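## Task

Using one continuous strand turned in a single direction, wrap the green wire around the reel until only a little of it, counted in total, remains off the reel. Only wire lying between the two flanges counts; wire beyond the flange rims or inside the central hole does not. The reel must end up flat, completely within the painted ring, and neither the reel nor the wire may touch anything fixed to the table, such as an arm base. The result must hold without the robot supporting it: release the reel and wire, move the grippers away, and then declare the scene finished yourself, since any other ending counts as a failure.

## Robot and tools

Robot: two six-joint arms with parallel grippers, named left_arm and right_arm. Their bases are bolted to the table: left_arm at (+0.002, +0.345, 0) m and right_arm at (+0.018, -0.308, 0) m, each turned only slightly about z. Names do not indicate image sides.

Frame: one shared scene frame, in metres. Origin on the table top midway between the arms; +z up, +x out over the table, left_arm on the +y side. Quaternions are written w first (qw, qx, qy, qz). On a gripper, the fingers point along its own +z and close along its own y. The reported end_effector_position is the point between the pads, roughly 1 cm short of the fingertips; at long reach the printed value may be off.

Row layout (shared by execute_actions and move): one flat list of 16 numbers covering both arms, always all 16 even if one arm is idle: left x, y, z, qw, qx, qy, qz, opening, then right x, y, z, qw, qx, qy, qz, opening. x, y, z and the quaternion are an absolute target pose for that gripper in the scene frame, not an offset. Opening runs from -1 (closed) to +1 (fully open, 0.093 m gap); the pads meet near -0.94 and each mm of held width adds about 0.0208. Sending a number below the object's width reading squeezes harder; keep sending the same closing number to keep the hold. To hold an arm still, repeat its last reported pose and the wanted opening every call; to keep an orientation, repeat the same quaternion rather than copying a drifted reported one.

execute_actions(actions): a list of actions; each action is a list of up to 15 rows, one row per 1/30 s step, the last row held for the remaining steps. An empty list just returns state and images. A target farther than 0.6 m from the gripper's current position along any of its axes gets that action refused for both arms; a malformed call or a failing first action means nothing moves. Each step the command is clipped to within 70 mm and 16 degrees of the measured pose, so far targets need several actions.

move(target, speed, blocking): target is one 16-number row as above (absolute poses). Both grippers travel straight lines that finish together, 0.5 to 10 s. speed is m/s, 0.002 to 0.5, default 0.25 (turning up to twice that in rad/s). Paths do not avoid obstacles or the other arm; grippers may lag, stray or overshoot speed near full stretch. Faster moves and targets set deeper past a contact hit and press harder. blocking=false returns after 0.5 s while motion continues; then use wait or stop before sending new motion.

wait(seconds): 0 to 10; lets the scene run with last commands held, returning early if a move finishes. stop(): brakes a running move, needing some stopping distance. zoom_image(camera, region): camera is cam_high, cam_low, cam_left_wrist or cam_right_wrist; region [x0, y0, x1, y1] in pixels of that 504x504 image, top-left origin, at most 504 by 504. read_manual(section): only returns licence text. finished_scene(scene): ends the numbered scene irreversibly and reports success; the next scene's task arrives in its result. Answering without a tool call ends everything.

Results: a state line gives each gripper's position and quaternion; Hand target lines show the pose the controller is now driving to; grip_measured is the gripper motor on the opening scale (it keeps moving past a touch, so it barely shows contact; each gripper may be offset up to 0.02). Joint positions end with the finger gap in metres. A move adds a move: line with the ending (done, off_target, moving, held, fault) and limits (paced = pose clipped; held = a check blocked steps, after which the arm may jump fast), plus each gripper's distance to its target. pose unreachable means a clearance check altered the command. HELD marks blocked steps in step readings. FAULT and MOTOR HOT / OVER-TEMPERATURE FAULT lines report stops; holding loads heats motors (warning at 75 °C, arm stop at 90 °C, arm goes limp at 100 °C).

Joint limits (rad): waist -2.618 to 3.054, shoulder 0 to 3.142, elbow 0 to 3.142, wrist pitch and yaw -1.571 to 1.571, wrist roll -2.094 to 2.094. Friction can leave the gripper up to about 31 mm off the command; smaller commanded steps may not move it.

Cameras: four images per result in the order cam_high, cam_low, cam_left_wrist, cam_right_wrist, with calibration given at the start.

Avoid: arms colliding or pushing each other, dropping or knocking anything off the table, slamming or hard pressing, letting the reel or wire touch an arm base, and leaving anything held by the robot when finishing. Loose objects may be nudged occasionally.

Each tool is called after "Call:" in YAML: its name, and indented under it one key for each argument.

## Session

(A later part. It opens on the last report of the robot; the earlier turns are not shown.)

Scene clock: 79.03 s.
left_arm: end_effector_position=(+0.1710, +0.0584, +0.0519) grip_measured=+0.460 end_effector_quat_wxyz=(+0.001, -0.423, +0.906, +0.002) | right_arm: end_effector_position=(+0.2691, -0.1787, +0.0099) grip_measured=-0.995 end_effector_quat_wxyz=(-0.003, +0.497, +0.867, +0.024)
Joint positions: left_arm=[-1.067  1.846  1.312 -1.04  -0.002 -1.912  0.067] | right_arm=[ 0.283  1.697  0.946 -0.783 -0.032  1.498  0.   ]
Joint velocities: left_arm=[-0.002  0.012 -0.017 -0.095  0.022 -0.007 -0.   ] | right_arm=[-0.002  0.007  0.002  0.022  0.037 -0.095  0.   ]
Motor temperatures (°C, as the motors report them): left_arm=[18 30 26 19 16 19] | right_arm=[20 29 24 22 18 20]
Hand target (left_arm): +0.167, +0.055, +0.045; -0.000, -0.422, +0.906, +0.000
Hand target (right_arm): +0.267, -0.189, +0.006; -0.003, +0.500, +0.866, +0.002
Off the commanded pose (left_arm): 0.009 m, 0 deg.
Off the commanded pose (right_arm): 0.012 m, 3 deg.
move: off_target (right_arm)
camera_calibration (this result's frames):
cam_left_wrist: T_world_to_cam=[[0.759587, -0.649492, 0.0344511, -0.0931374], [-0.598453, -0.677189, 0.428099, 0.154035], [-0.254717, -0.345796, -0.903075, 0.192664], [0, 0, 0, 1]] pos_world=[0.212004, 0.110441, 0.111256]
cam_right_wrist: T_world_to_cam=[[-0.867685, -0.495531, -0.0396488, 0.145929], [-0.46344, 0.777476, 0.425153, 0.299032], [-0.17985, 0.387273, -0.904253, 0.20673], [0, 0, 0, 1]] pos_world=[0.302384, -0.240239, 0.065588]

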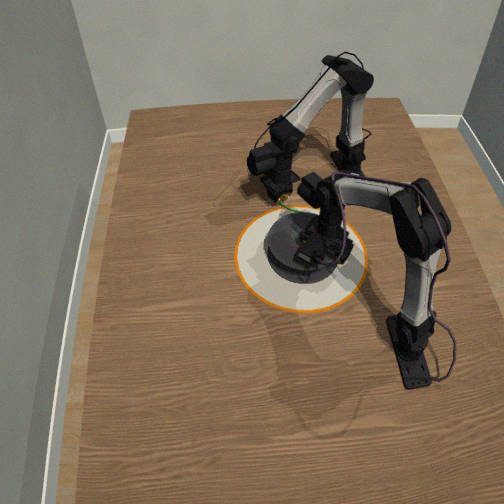

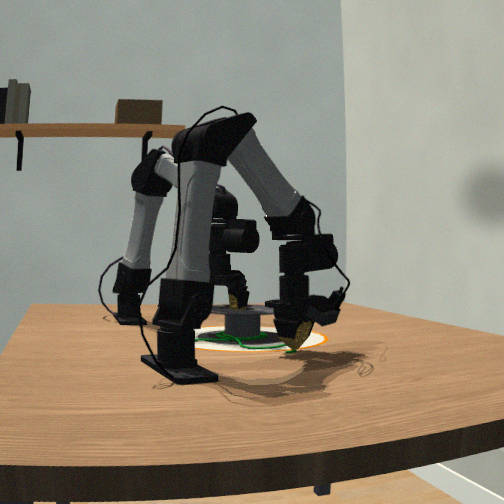

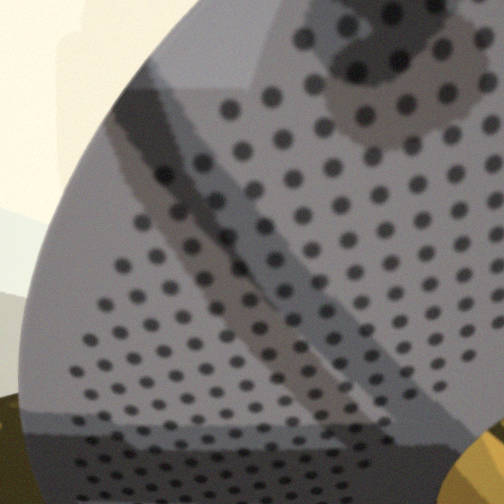

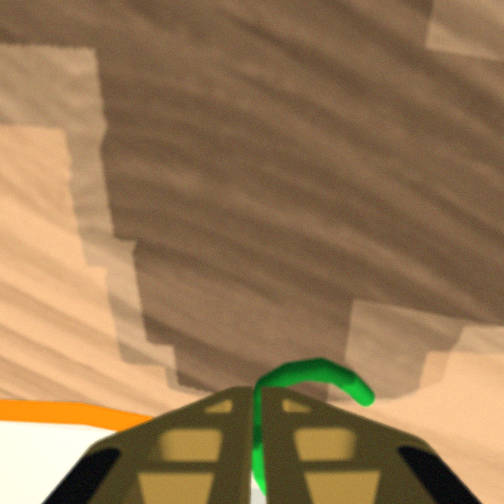

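Call:
move:
  target: [0.1672,0.055,0.045,0,-0.4226,0.9063,0,0.3,0.282,-0.215,0.018,0,0.5,0.866,0,-1]
  speed: 0.08

Call:
zoom_image:
  camera: "cam_low"
  region: [170, 270, 370, 380]

Call:
zoom_image:
  camera: "cam_high"
  region: [220, 130, 380, 290]

Scene clock: 80.57 s.
left_arm: end_effector_position=(+0.1710, +0.0584, +0.0519) grip_measured=+0.460 end_effector_quat_wxyz=(+0.001, -0.423, +0.906, +0.002) | right_arm: end_effector_position=(+0.2783, -0.2082, +0.0157) grip_measured=-0.995 end_effector_quat_wxyz=(-0.008, +0.499, +0.866, +0.012)
Joint positions: left_arm=[-1.067  1.846  1.312 -1.04  -0.002 -1.912  0.067] | right_arm=[ 0.175  1.697  0.973 -0.839 -0.029  1.395  0.   ]
Joint velocities: left_arm=[-0.017 -0.007 -0.007  0.022  0.007 -0.022  0.002] | right_arm=[-0.017 -0.007 -0.007  0.037  0.007 -0.051  0.   ]
Motor temperatures (°C, as the motors report them): left_arm=[18 30 26 19 16 19] | right_arm=[20 29 24 22 18 20]
Hand target (left_arm): +0.167, +0.055, +0.045; -0.000, -0.423, +0.906, +0.000
Hand target (right_arm): +0.282, -0.214, +0.018; -0.001, +0.500, +0.866, +0.002
Off the commanded pose (left_arm): 0.009 m, 0 deg.
Off the commanded pose (right_arm): 0.008 m, 2 deg.
move: done
camera_calibration (this result's frames):
cam_left_wrist: T_world_to_cam=[[0.759835, -0.649203, 0.0344523, -0.0931967], [-0.598196, -0.677417, 0.428098, 0.154005], [-0.254584, -0.345893, -0.903076, 0.192646], [0, 0, 0, 1]] pos_world=[0.211984, 0.110457, 0.111256]
cam_right_wrist: T_world_to_cam=[[-0.870579, -0.491835, -0.0137842, 0.140681], [-0.450722, 0.785945, 0.42325, 0.322006], [-0.197336, 0.374686, -0.905908, 0.227358], [0, 0, 0, 1]] pos_world=[0.312475, -0.269075, 0.0716155]

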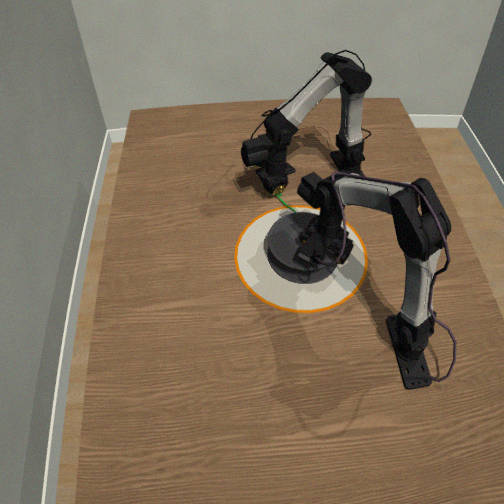

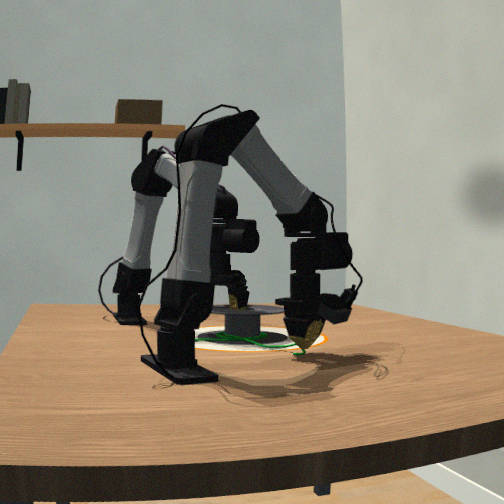

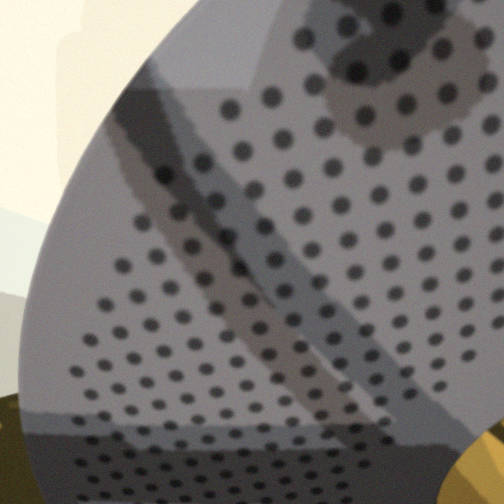

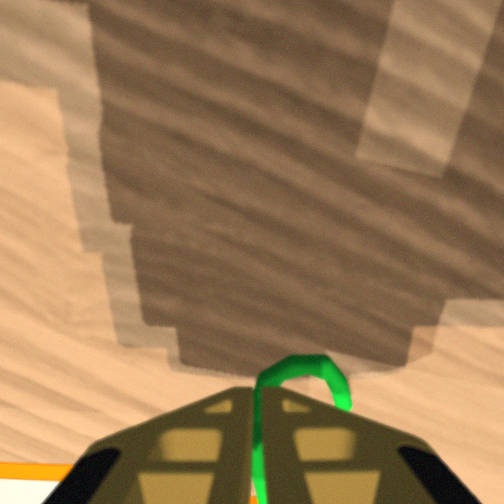

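Region (170, 270, 370, 380) of cam_low's 504x504 image, scaled by 2.520, with more detail than that image has; it fills the top 277 rows of this view, and the rest is white.

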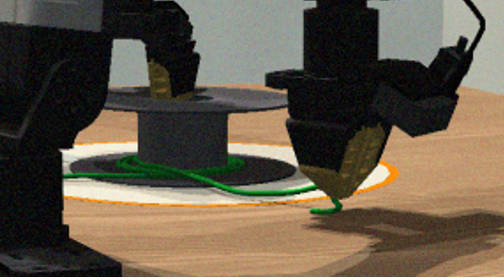

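Region (220, 130, 380, 290) of cam_high's 504x504 image, scaled by 3.150, with more detail than that image has.

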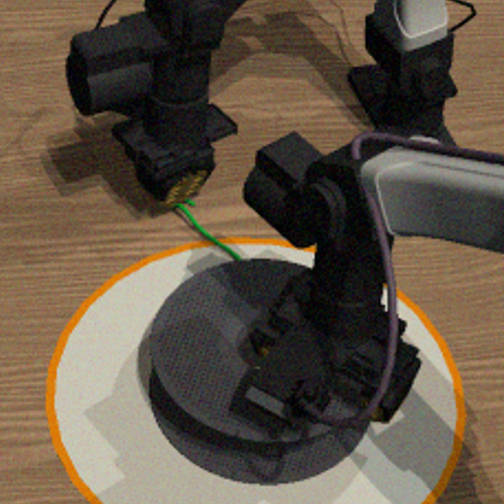

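Call:
execute_actions:
  actions:
    - [[0.1672,0.055,0.045,0,-0.4226,0.9063,0,0.3,0.284,-0.219,-0.003,0,0.5,0.866,0,-1]]
    - [[0.1672,0.055,0.045,0,-0.4226,0.9063,0,0.3,0.284,-0.219,-0.003,0,0.5,0.866,0,-0.78]]
    - [[0.1672,0.055,0.045,0,-0.4226,0.9063,0,0.3,0.292,-0.233,0.0,0,0.5,0.866,0,-0.78]]
    - [[0.1672,0.055,0.045,0,-0.4226,0.9063,0,0.3,0.298,-0.243,0.0,0,0.5,0.866,0,-0.78]]

Scene clock: 84.03 s.
left_arm: end_effector_position=(+0.1710, +0.0584, +0.0519) grip_measured=+0.460 end_effector_quat_wxyz=(+0.001, -0.423, +0.906, +0.002) | right_arm: end_effector_position=(+0.2949, -0.2355, +0.0054) grip_measured=-0.783 end_effector_quat_wxyz=(-0.003, +0.498, +0.867, +0.014)
Joint positions: left_arm=[-1.067  1.846  1.312 -1.04  -0.002 -1.912  0.067] | right_arm=[ 0.069  1.737  0.973 -0.791 -0.024  1.284  0.008]
Joint velocities: left_arm=[-0.012  0.002 -0.007  0.007  0.037  0.007  0.001] | right_arm=[ 0.007  0.007  0.002 -0.022 -0.066 -0.022 -0.002]
Motor temperatures (°C, as the motors report them): left_arm=[18 30 26 19 16 19] | right_arm=[20 29 24 22 18 20]
Hand target (left_arm): +0.167, +0.055, +0.045; -0.000, -0.423, +0.906, +0.000
Hand target (right_arm): +0.297, -0.243, +0.000; -0.001, +0.500, +0.866, +0.001
Off the commanded pose (left_arm): 0.009 m, 0 deg.
Off the commanded pose (right_arm): 0.010 m, 2 deg.
Step readings (end_effector_position; steps 1 to 15: 1st action; 16 to 30: 2nd action; 31 to 45: 3rd action; 46 to 60: 4th action):
0: left_arm (+0.1710, +0.0584, +0.0519) | right_arm (+0.2782, -0.2082, +0.0157)
1: left_arm (+0.1710, +0.0584, +0.0519) | right_arm (+0.2791, -0.2084, +0.0152)
2: left_arm (+0.1710, +0.0584, +0.0519) | right_arm (+0.2810, -0.2087, +0.0139)
4: left_arm (+0.1710, +0.0584, +0.0519) | right_arm (+0.2834, -0.2097, +0.0109)
8: left_arm (+0.1710, +0.0584, +0.0519) | right_arm (+0.2839, -0.2096, +0.0099)
15: left_arm (+0.1710, +0.0584, +0.0519) | right_arm (+0.2839, -0.2096, +0.0099)
16: left_arm (+0.1710, +0.0584, +0.0519) | right_arm (+0.2841, -0.2095, +0.0099)
17: left_arm (+0.1710, +0.0584, +0.0519) | right_arm (+0.2855, -0.2092, +0.0099)
19: left_arm (+0.1710, +0.0584, +0.0519) | right_arm (+0.2874, -0.2089, +0.0099)
23: left_arm (+0.1710, +0.0584, +0.0519) | right_arm (+0.2881, -0.2087, +0.0099)
30: left_arm (+0.1710, +0.0584, +0.0519) | right_arm (+0.2884, -0.2086, +0.0100)
31: left_arm (+0.1710, +0.0584, +0.0519) | right_arm (+0.2890, -0.2102, +0.0100)
32: left_arm (+0.1710, +0.0584, +0.0519) | right_arm (+0.2903, -0.2139, +0.0100)
34: left_arm (+0.1710, +0.0584, +0.0519) | right_arm (+0.2931, -0.2225, +0.0097)
38: left_arm (+0.1710, +0.0584, +0.0519) | right_arm (+0.2936, -0.2282, +0.0070)
45: left_arm (+0.1710, +0.0584, +0.0519) | right_arm (+0.2935, -0.2283, +0.0065)
46: left_arm (+0.1710, +0.0584, +0.0519) | right_arm (+0.2938, -0.2294, +0.0065)
47: left_arm (+0.1710, +0.0584, +0.0519) | right_arm (+0.2942, -0.2317, +0.0060)
49: left_arm (+0.1710, +0.0584, +0.0519) | right_arm (+0.2948, -0.2352, +0.0054)
53: left_arm (+0.1710, +0.0584, +0.0519) | right_arm (+0.2949, -0.2355, +0.0054)
60: end_effector_position above
camera_calibration (this result's frames):
cam_left_wrist: T_world_to_cam=[[0.759835, -0.649203, 0.0344523, -0.0931967], [-0.598196, -0.677417, 0.428098, 0.154005], [-0.254584, -0.345893, -0.903076, 0.192646], [0, 0, 0, 1]] pos_world=[0.211984, 0.110457, 0.111256]
cam_right_wrist: T_world_to_cam=[[-0.868342, -0.495451, -0.0225902, 0.140077], [-0.458962, 0.78546, 0.415219, 0.357651], [-0.187977, 0.370921, -0.909441, 0.227804], [0, 0, 0, 1]] pos_world=[0.328605, -0.296016, 0.0618349]

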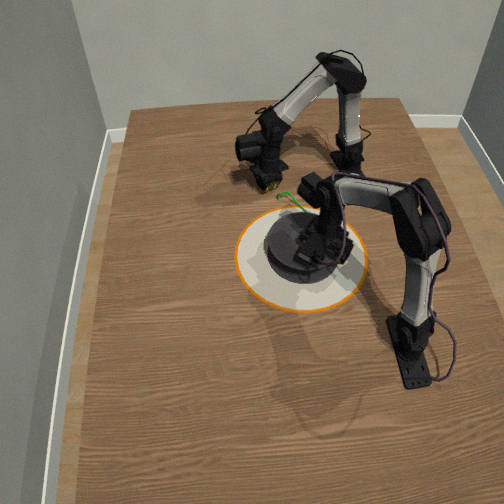

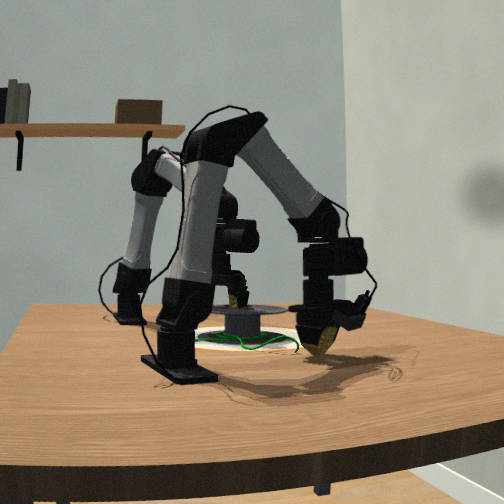

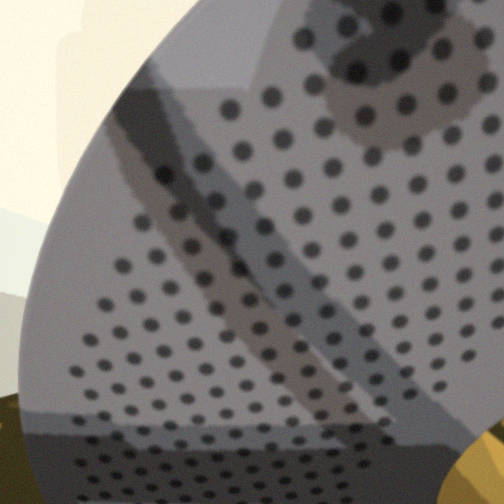

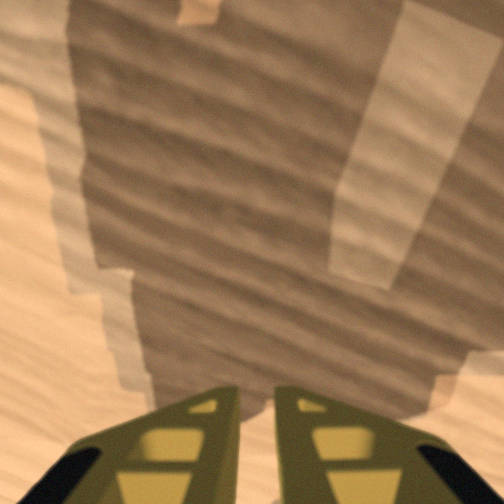

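Call:
execute_actions:
  actions: []

Scene clock: 86.07 s.
left_arm: end_effector_position=(+0.1710, +0.0584, +0.0519) grip_measured=+0.460 end_effector_quat_wxyz=(+0.001, -0.423, +0.906, +0.002) | right_arm: end_effector_position=(+0.2949, -0.2355, +0.0054) grip_measured=-0.783 end_effector_quat_wxyz=(-0.002, +0.497, +0.868, +0.014)
Joint positions: left_arm=[-1.067  1.846  1.312 -1.04  -0.002 -1.912  0.067] | right_arm=[ 0.069  1.737  0.973 -0.791 -0.024  1.283  0.008]
Joint velocities: left_arm=[ 0.017  0.017  0.007 -0.022 -0.037  0.022  0.   ] | right_arm=[-0.007 -0.002  0.007 -0.022 -0.037 -0.081 -0.001]
Motor temperatures (°C, as the motors report them): left_arm=[18 30 26 19 16 19] | right_arm=[20 29 24 22 18 20]
Hand target (left_arm): +0.167, +0.055, +0.045; -0.000, -0.423, +0.906, +0.000
Hand target (right_arm): +0.297, -0.243, +0.000; -0.001, +0.500, +0.866, +0.001
Off the commanded pose (left_arm): 0.009 m, 0 deg.
Off the commanded pose (right_arm): 0.010 m, 2 deg.
camera_calibration (this result's frames):
cam_left_wrist: T_world_to_cam=[[0.759835, -0.649203, 0.0344523, -0.0931967], [-0.598196, -0.677417, 0.428098, 0.154005], [-0.254584, -0.345893, -0.903076, 0.192646], [0, 0, 0, 1]] pos_world=[0.211984, 0.110457, 0.111256]
cam_right_wrist: T_world_to_cam=[[-0.867585, -0.496775, -0.0226182, 0.139542], [-0.460176, 0.784765, 0.415189, 0.357846], [-0.188506, 0.37062, -0.909454, 0.227889], [0, 0, 0, 1]] pos_world=[0.328695, -0.295964, 0.0618371]

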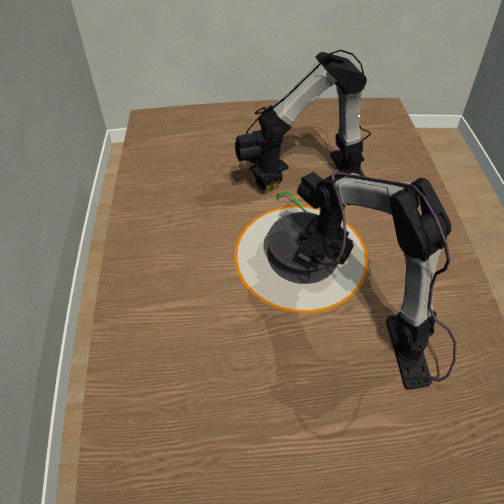

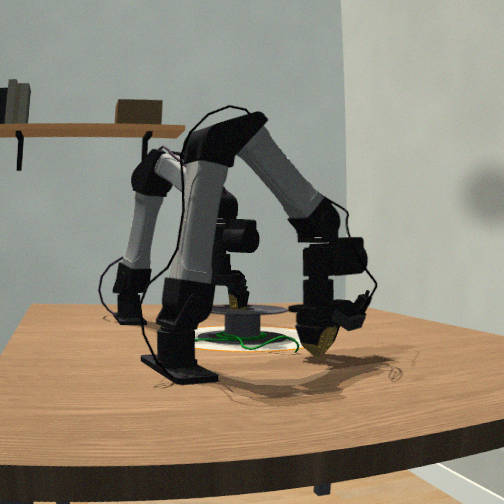

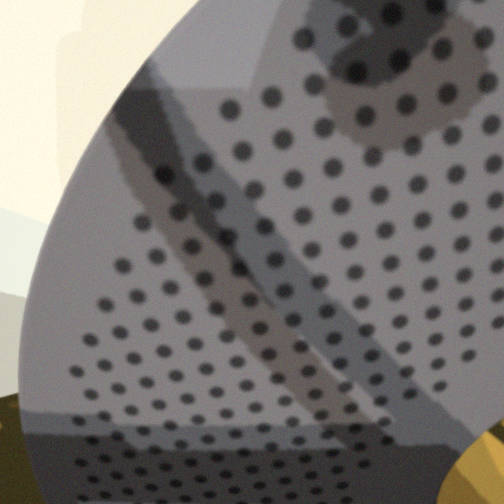

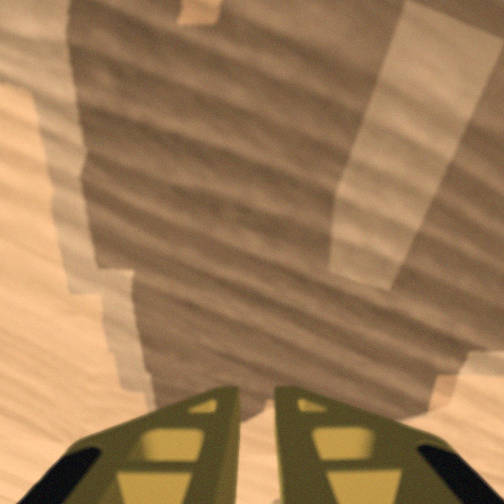

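Call:
zoom_image:
  camera: "cam_high"
  region: [230, 160, 370, 300]

Call:
zoom_image:
  camera: "cam_low"
  region: [170, 280, 350, 380]

Region (230, 160, 370, 300) of cam_high's 504x504 image, scaled by 3.600, with more detail than that image has.

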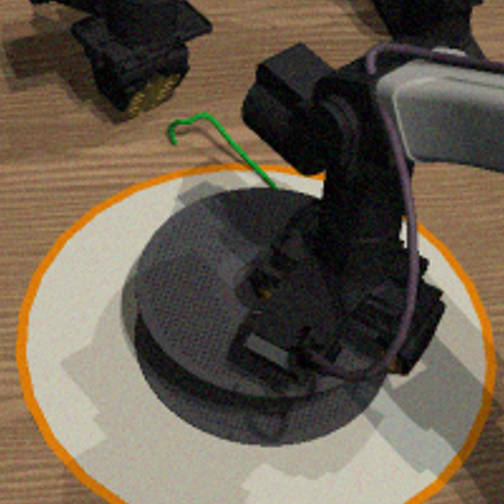

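Region (170, 280, 350, 380) of cam_low's 504x504 image, scaled by 2.800, with more detail than that image has.

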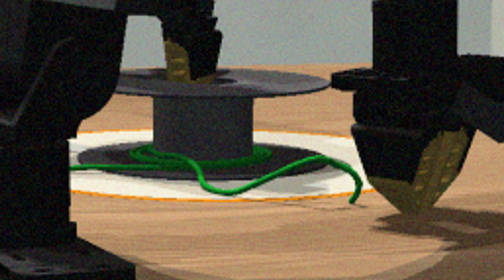

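Call:
move:
  target: [0.1672,0.055,0.045,0,-0.4226,0.9063,0,0.3, 0.262,-0.215,0.11,0,0.5,0.866,0,-0.35]
  speed: 0.25

Scene clock: 91.63 s.
left_arm: end_effector_position=(+0.1710, +0.0584, +0.0519) grip_measured=+0.460 end_effector_quat_wxyz=(+0.001, -0.423, +0.906, +0.002) | right_arm: end_effector_position=(+0.2643, -0.2151, +0.1054) grip_measured=-0.353 end_effector_quat_wxyz=(-0.005, +0.501, +0.865, +0.002)
Joint positions: left_arm=[-1.067  1.846  1.312 -1.04  -0.002 -1.912  0.067] | right_arm=[ 0.181  1.545  1.187 -1.217 -0.01   1.405  0.028]
Joint velocities: left_arm=[-0.002 -0.002 -0.012 -0.037  0.037 -0.007  0.   ] | right_arm=[ 0.007 -0.002  0.002 -0.037 -0.007 -0.022 -0.001]
Motor temperatures (°C, as the motors report them): left_arm=[18 30 26 19 16 19] | right_arm=[20 29 24 21 18 20]
Hand target (left_arm): +0.167, +0.055, +0.045; -0.000, -0.422, +0.906, +0.000
Hand target (right_arm): +0.264, -0.215, +0.110; +0.001, +0.500, +0.866, -0.001
Off the commanded pose (left_arm): 0.009 m, 0 deg.
Off the commanded pose (right_arm): 0.005 m, 1 deg.
move: done
camera_calibration (this result's frames):
cam_left_wrist: T_world_to_cam=[[0.759587, -0.649492, 0.0344511, -0.0931374], [-0.598453, -0.677189, 0.428099, 0.154035], [-0.254717, -0.345796, -0.903075, 0.192664], [0, 0, 0, 1]] pos_world=[0.212004, 0.110441, 0.111256]
cam_right_wrist: T_world_to_cam=[[-0.872498, -0.488617, 0.00074105, 0.125945], [-0.445862, 0.796771, 0.407876, 0.285831], [-0.199885, 0.35554, -0.913037, 0.30572], [0, 0, 0, 1]] pos_world=[0.298437, -0.274899, 0.162457]

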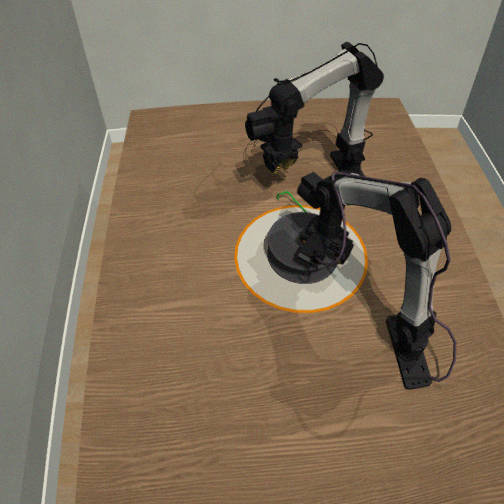

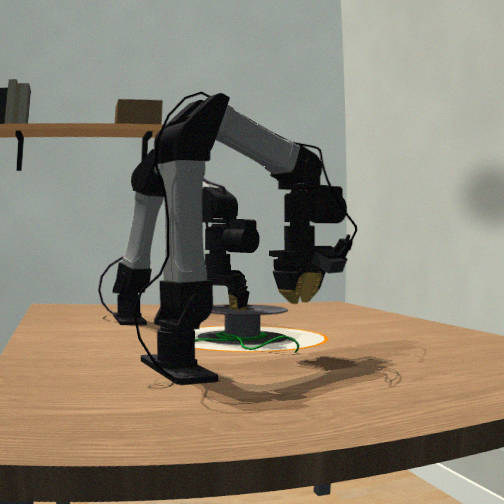

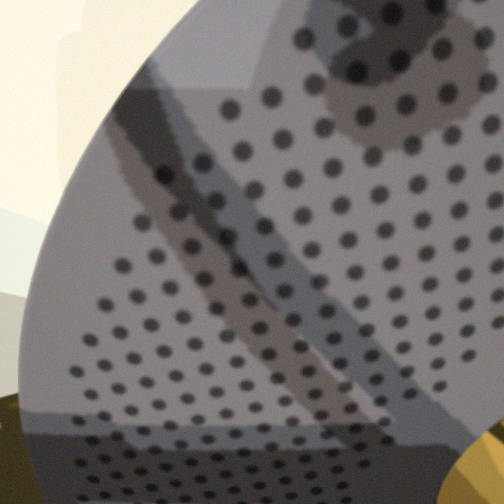

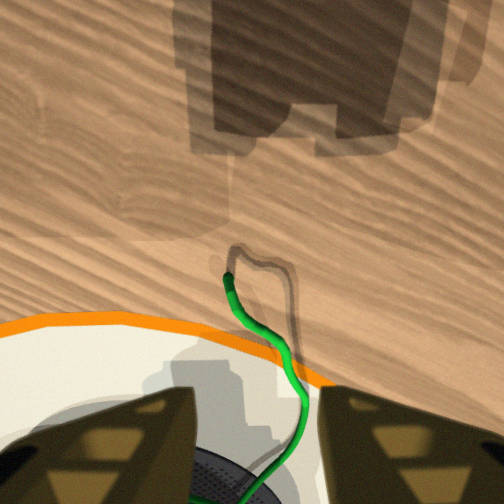

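Call:
move:
  target: [0.1672,0.055,0.045,0,-0.4226,0.9063,0,0.3, 0.264,-0.196,0.075,0,0.0872,0.9962,0,-0.3]
  speed: 0.25

Scene clock: 97.47 s.
left_arm: end_effector_position=(+0.1710, +0.0584, +0.0519) grip_measured=+0.460 end_effector_quat_wxyz=(+0.001, -0.423, +0.906, +0.002) | right_arm: end_effector_position=(+0.2669, -0.1958, +0.0856) grip_measured=-0.303 end_effector_quat_wxyz=(+0.009, +0.096, +0.995, +0.011)
Joint positions: left_arm=[-1.067  1.846  1.312 -1.04  -0.002 -1.912  0.067] | right_arm=[ 0.244  1.567  1.129 -1.107 -0.01   0.61   0.031]
Joint velocities: left_arm=[ 0.002  0.007 -0.007  0.007  0.007 -0.095 -0.   ] | right_arm=[ 0.012 -0.002 -0.012 -0.007  0.037 -0.022 -0.   ]
Motor temperatures (°C, as the motors report them): left_arm=[18 30 26 19 16 19] | right_arm=[20 29 24 21 18 20]
Hand target (left_arm): +0.167, +0.055, +0.045; -0.000, -0.423, +0.906, +0.000
Hand target (right_arm): +0.263, -0.197, +0.075; +0.000, +0.087, +0.996, -0.001
Off the commanded pose (left_arm): 0.009 m, 0 deg.
Off the commanded pose (right_arm): 0.011 m, 2 deg.
move: off_target (right_arm)
camera_calibration (this result's frames):
cam_left_wrist: T_world_to_cam=[[0.759835, -0.649203, 0.0344523, -0.0931967], [-0.598196, -0.677417, 0.428098, 0.154005], [-0.254584, -0.345893, -0.903076, 0.192646], [0, 0, 0, 1]] pos_world=[0.211984, 0.110457, 0.111256]
cam_right_wrist: T_world_to_cam=[[-0.200956, -0.979301, -0.0242055, -0.135417], [-0.906196, 0.176456, 0.384282, 0.283123], [-0.372057, 0.0991587, -0.922898, 0.277915], [0, 0, 0, 1]] pos_world=[0.332752, -0.210131, 0.144411]

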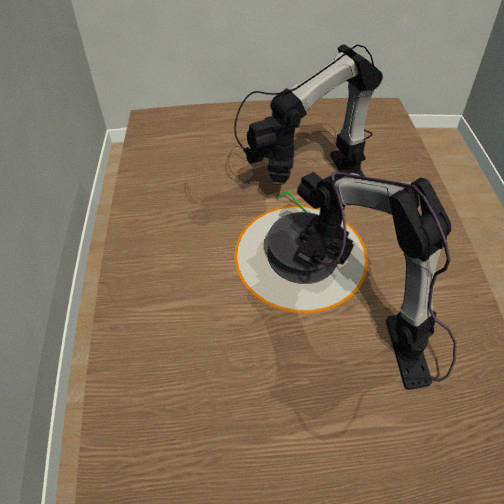

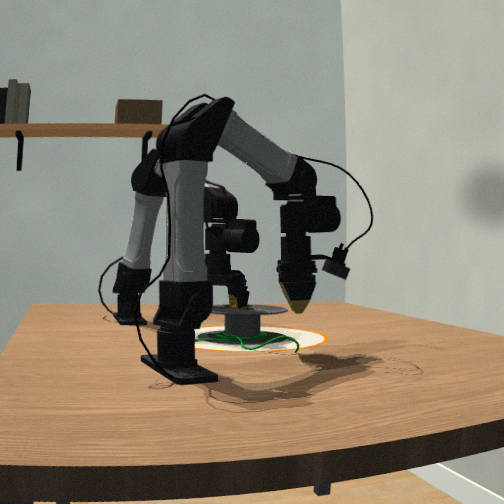

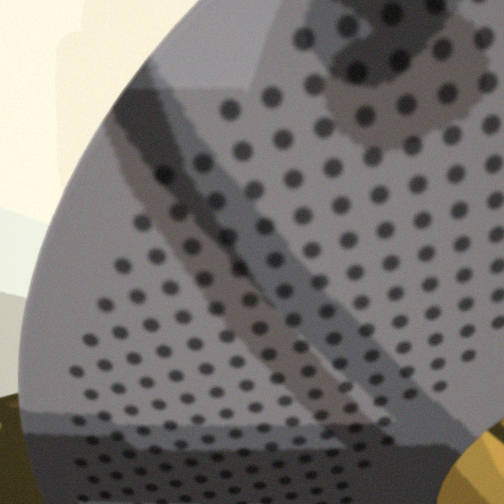

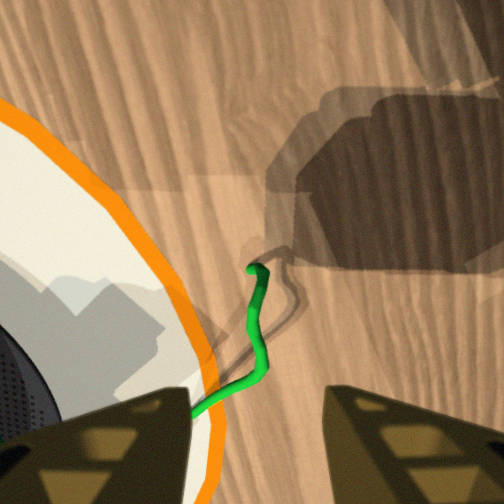

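Call:
move:
  target: [0.1672,0.055,0.045,0,-0.4226,0.9063,0,0.3, 0.258,-0.195,0.002,0,0.0872,0.9962,0,-0.3]
  speed: 0.15

Scene clock: 99.13 s.
left_arm: end_effector_position=(+0.1710, +0.0584, +0.0519) grip_measured=+0.460 end_effector_quat_wxyz=(+0.001, -0.423, +0.906, +0.002) | right_arm: end_effector_position=(+0.2608, -0.1949, +0.0105) grip_measured=-0.303 end_effector_quat_wxyz=(+0.005, +0.090, +0.996, +0.009)
Joint positions: left_arm=[-1.067  1.846  1.312 -1.04  -0.002 -1.912  0.067] | right_arm=[ 0.256  1.659  0.907 -0.801 -0.01   0.61   0.031]
Joint velocities: left_arm=[-0.002  0.002  0.002 -0.095 -0.022 -0.051 -0.   ] | right_arm=[-0.017 -0.012  0.007  0.037 -0.066 -0.037 -0.001]
Motor temperatures (°C, as the motors report them): left_arm=[18 30 26 19 16 19] | right_arm=[20 29 24 21 18 20]
Hand target (left_arm): +0.167, +0.055, +0.045; -0.000, -0.422, +0.906, +0.000
Hand target (right_arm): +0.256, -0.196, +0.003; -0.000, +0.087, +0.996, -0.000
Off the commanded pose (left_arm): 0.009 m, 0 deg.
Off the commanded pose (right_arm): 0.009 m, 1 deg.
move: done
camera_calibration (this result's frames):
cam_left_wrist: T_world_to_cam=[[0.759587, -0.649492, 0.0344511, -0.0931374], [-0.598453, -0.677189, 0.428099, 0.154035], [-0.254717, -0.345796, -0.903075, 0.192664], [0, 0, 0, 1]] pos_world=[0.212004, 0.110441, 0.111256]
cam_right_wrist: T_world_to_cam=[[-0.188397, -0.981899, -0.0195424, -0.141478], [-0.905594, 0.165988, 0.390318, 0.304003], [-0.380009, 0.0912322, -0.920473, 0.206731], [0, 0, 0, 1]] pos_world=[0.327209, -0.208239, 0.0688679]

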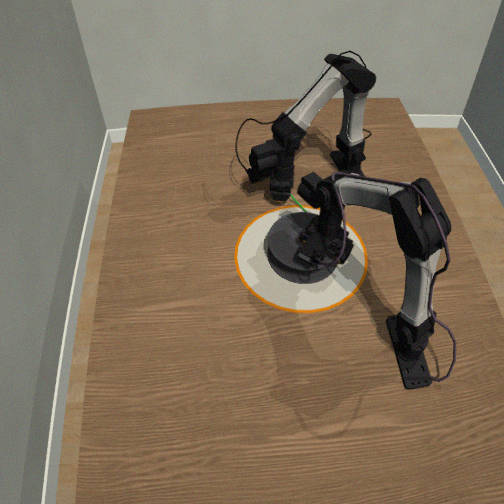

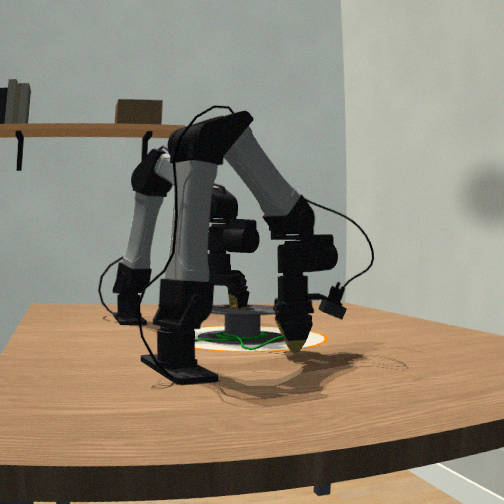

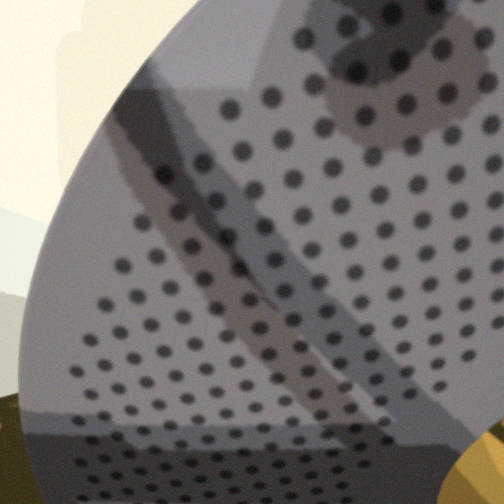

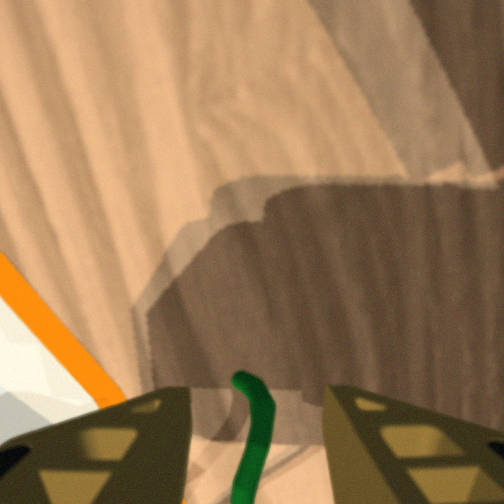

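Call:
execute_actions:
  actions:
    - [[0.1672,0.055,0.045,0,-0.4226,0.9063,0,0.3, 0.259,-0.195,0.002,0,0.0872,0.9962,0,-1]]
    - [[0.1672,0.055,0.045,0,-0.4226,0.9063,0,0.3, 0.259,-0.195,0.002,0,0.0872,0.9962,0,-1]]

Scene clock: 100.73 s.
left_arm: end_effector_position=(+0.1710, +0.0584, +0.0519) grip_measured=+0.460 end_effector_quat_wxyz=(+0.001, -0.423, +0.906, +0.002) | right_arm: end_effector_position=(+0.2613, -0.1948, +0.0105) grip_measured=-0.990 end_effector_quat_wxyz=(+0.006, +0.090, +0.996, +0.009)
Joint positions: left_arm=[-1.067  1.846  1.312 -1.04  -0.002 -1.912  0.067] | right_arm=[ 0.256  1.659  0.907 -0.799 -0.009  0.61   0.   ]
Joint velocities: left_arm=[ 0.007 -0.002  0.002  0.022 -0.037 -0.081 -0.001] | right_arm=[ 0.007  0.002 -0.007  0.022  0.037 -0.037  0.   ]
Motor temperatures (°C, as the motors report them): left_arm=[18 30 26 19 16 19] | right_arm=[20 29 24 21 18 20]
Hand target (left_arm): +0.167, +0.055, +0.045; -0.000, -0.423, +0.906, +0.000
Hand target (right_arm): +0.259, -0.195, +0.002; -0.000, +0.087, +0.996, -0.000
Off the commanded pose (left_arm): 0.009 m, 0 deg.
Off the commanded pose (right_arm): 0.009 m, 1 deg.
Step readings (end_effector_position; steps 1 to 15: 1st action; 16 to 30: 2nd action):
0: left_arm (+0.1710, +0.0584, +0.0519) | right_arm (+0.2611, -0.1948, +0.0105)
1: left_arm (+0.1710, +0.0584, +0.0519) | right_arm (+0.2611, -0.1948, +0.0105)
2: left_arm (+0.1710, +0.0584, +0.0519) | right_arm (+0.2611, -0.1948, +0.0105)
4: left_arm (+0.1710, +0.0584, +0.0519) | right_arm (+0.2613, -0.1948, +0.0105)
8: left_arm (+0.1710, +0.0584, +0.0519) | right_arm (+0.2613, -0.1948, +0.0105)
15: left_arm (+0.1710, +0.0584, +0.0519) | right_arm (+0.2613, -0.1948, +0.0105)
16: left_arm (+0.1710, +0.0584, +0.0519) | right_arm (+0.2613, -0.1948, +0.0105)
17: left_arm (+0.1710, +0.0584, +0.0519) | right_arm (+0.2613, -0.1948, +0.0105)
19: left_arm (+0.1710, +0.0584, +0.0519) | right_arm (+0.2613, -0.1948, +0.0105)
23: left_arm (+0.1710, +0.0584, +0.0519) | right_arm (+0.2613, -0.1948, +0.0105)
30: end_effector_position above
camera_calibration (this result's frames):
cam_left_wrist: T_world_to_cam=[[0.759835, -0.649203, 0.0344523, -0.0931967], [-0.598196, -0.677417, 0.428098, 0.154005], [-0.254584, -0.345893, -0.903076, 0.192646], [0, 0, 0, 1]] pos_world=[0.211984, 0.110457, 0.111256]
cam_right_wrist: T_world_to_cam=[[-0.18837, -0.981894, -0.0200292, -0.141315], [-0.90639, 0.165961, 0.388476, 0.304639], [-0.378118, 0.0913316, -0.921241, 0.206445], [0, 0, 0, 1]] pos_world=[0.327563, -0.208169, 0.0690102]

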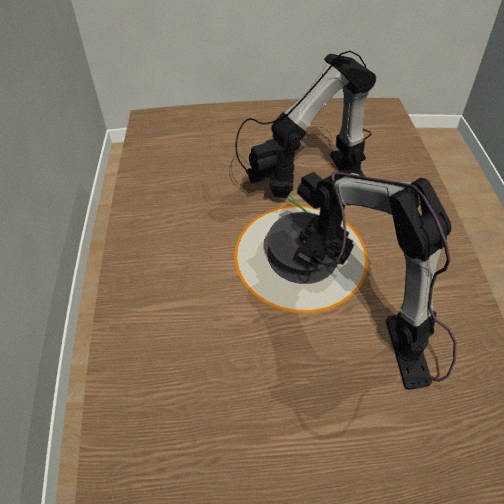

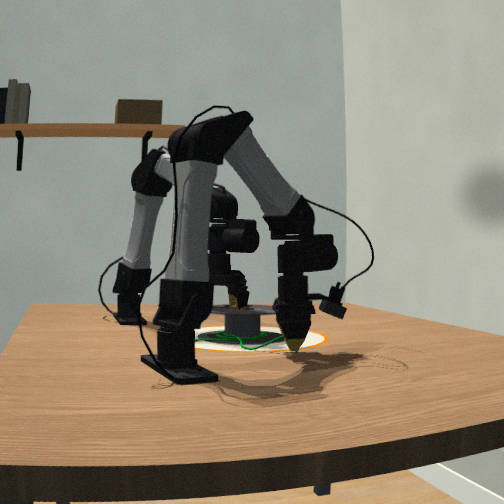

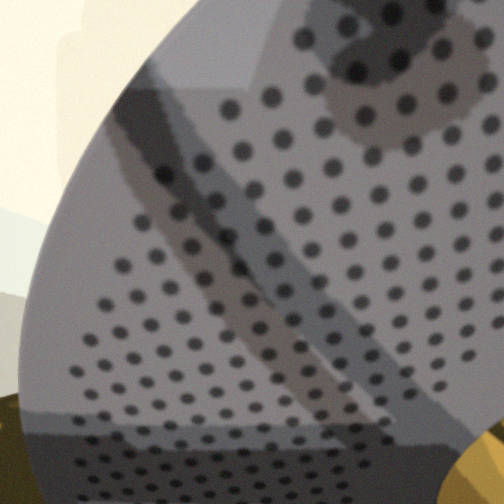

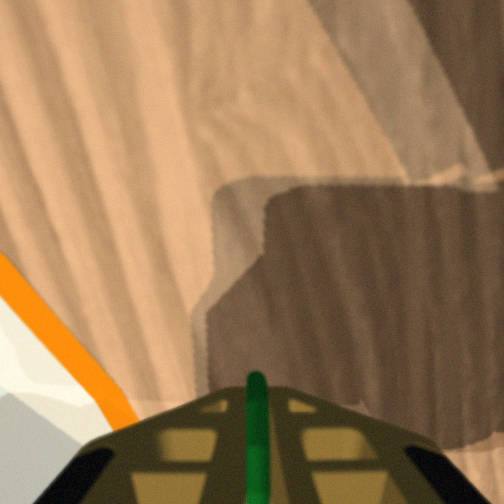

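Call:
move:
  target: [0.1672,0.055,0.045,0,-0.4226,0.9063,0,0.3, 0.272,-0.225,0.038,0,0.515,0.857,0,-1]
  speed: 0.12

Scene clock: 105.37 s.
left_arm: end_effector_position=(+0.1710, +0.0584, +0.0519) grip_measured=+0.460 end_effector_quat_wxyz=(+0.001, -0.423, +0.906, +0.002) | right_arm: end_effector_position=(+0.2659, -0.2221, +0.0275) grip_measured=-0.990 end_effector_quat_wxyz=(-0.013, +0.507, +0.862, -0.008)
Joint positions: left_arm=[-1.067  1.846  1.312 -1.04  -0.002 -1.912  0.067] | right_arm=[ 0.154  1.647  0.97  -0.921 -0.009  1.39   0.   ]
Joint velocities: left_arm=[-0.022 -0.012  0.002  0.051 -0.022 -0.051 -0.   ] | right_arm=[ 0.002 -0.012  0.022 -0.022  0.022  0.037  0.   ]
Motor temperatures (°C, as the motors report them): left_arm=[18 30 26 19 16 19] | right_arm=[20 30 25 21 18 20]
Hand target (left_arm): +0.167, +0.055, +0.045; -0.000, -0.422, +0.906, +0.000
Hand target (right_arm): +0.272, -0.224, +0.038; -0.002, +0.515, +0.857, +0.002
Off the commanded pose (left_arm): 0.009 m, 0 deg.
Off the commanded pose (right_arm): 0.012 m, 2 deg.
move: off_target (right_arm)
camera_calibration (this result's frames):
cam_left_wrist: T_world_to_cam=[[0.759587, -0.649492, 0.0344511, -0.0931374], [-0.598453, -0.677189, 0.428099, 0.154035], [-0.254717, -0.345796, -0.903075, 0.192664], [0, 0, 0, 1]] pos_world=[0.212004, 0.110441, 0.111256]
cam_right_wrist: T_world_to_cam=[[-0.878284, -0.477496, 0.0247856, 0.127324], [-0.42649, 0.805793, 0.410857, 0.320671], [-0.216154, 0.350278, -0.911363, 0.24051], [0, 0, 0, 1]] pos_world=[0.300577, -0.281843, 0.0842866]

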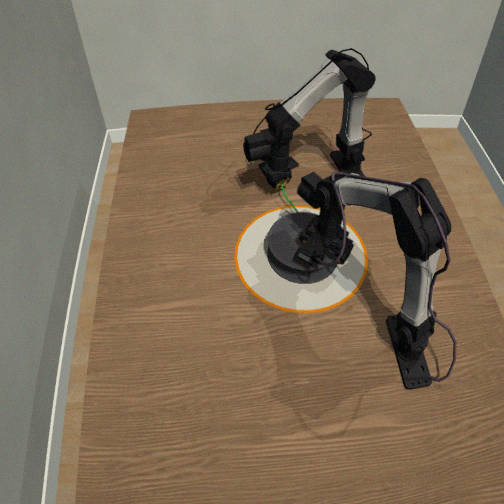

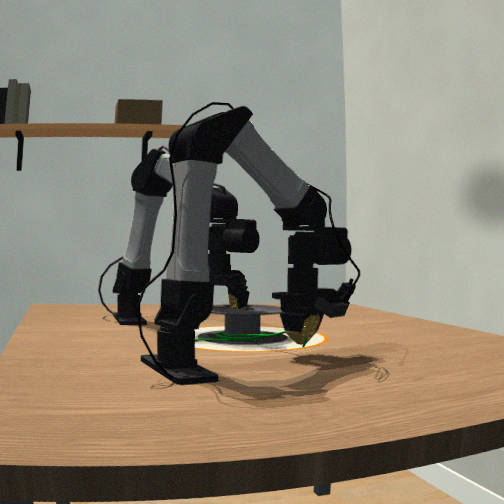

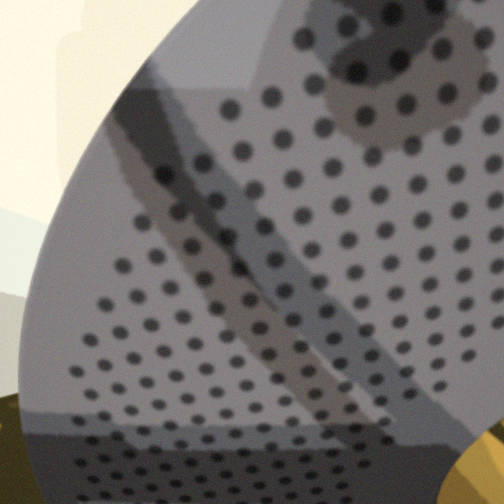

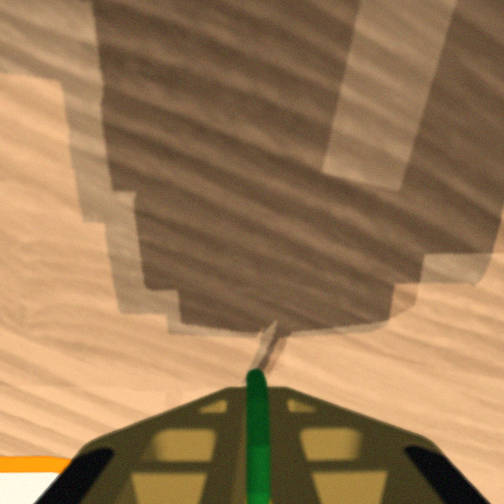

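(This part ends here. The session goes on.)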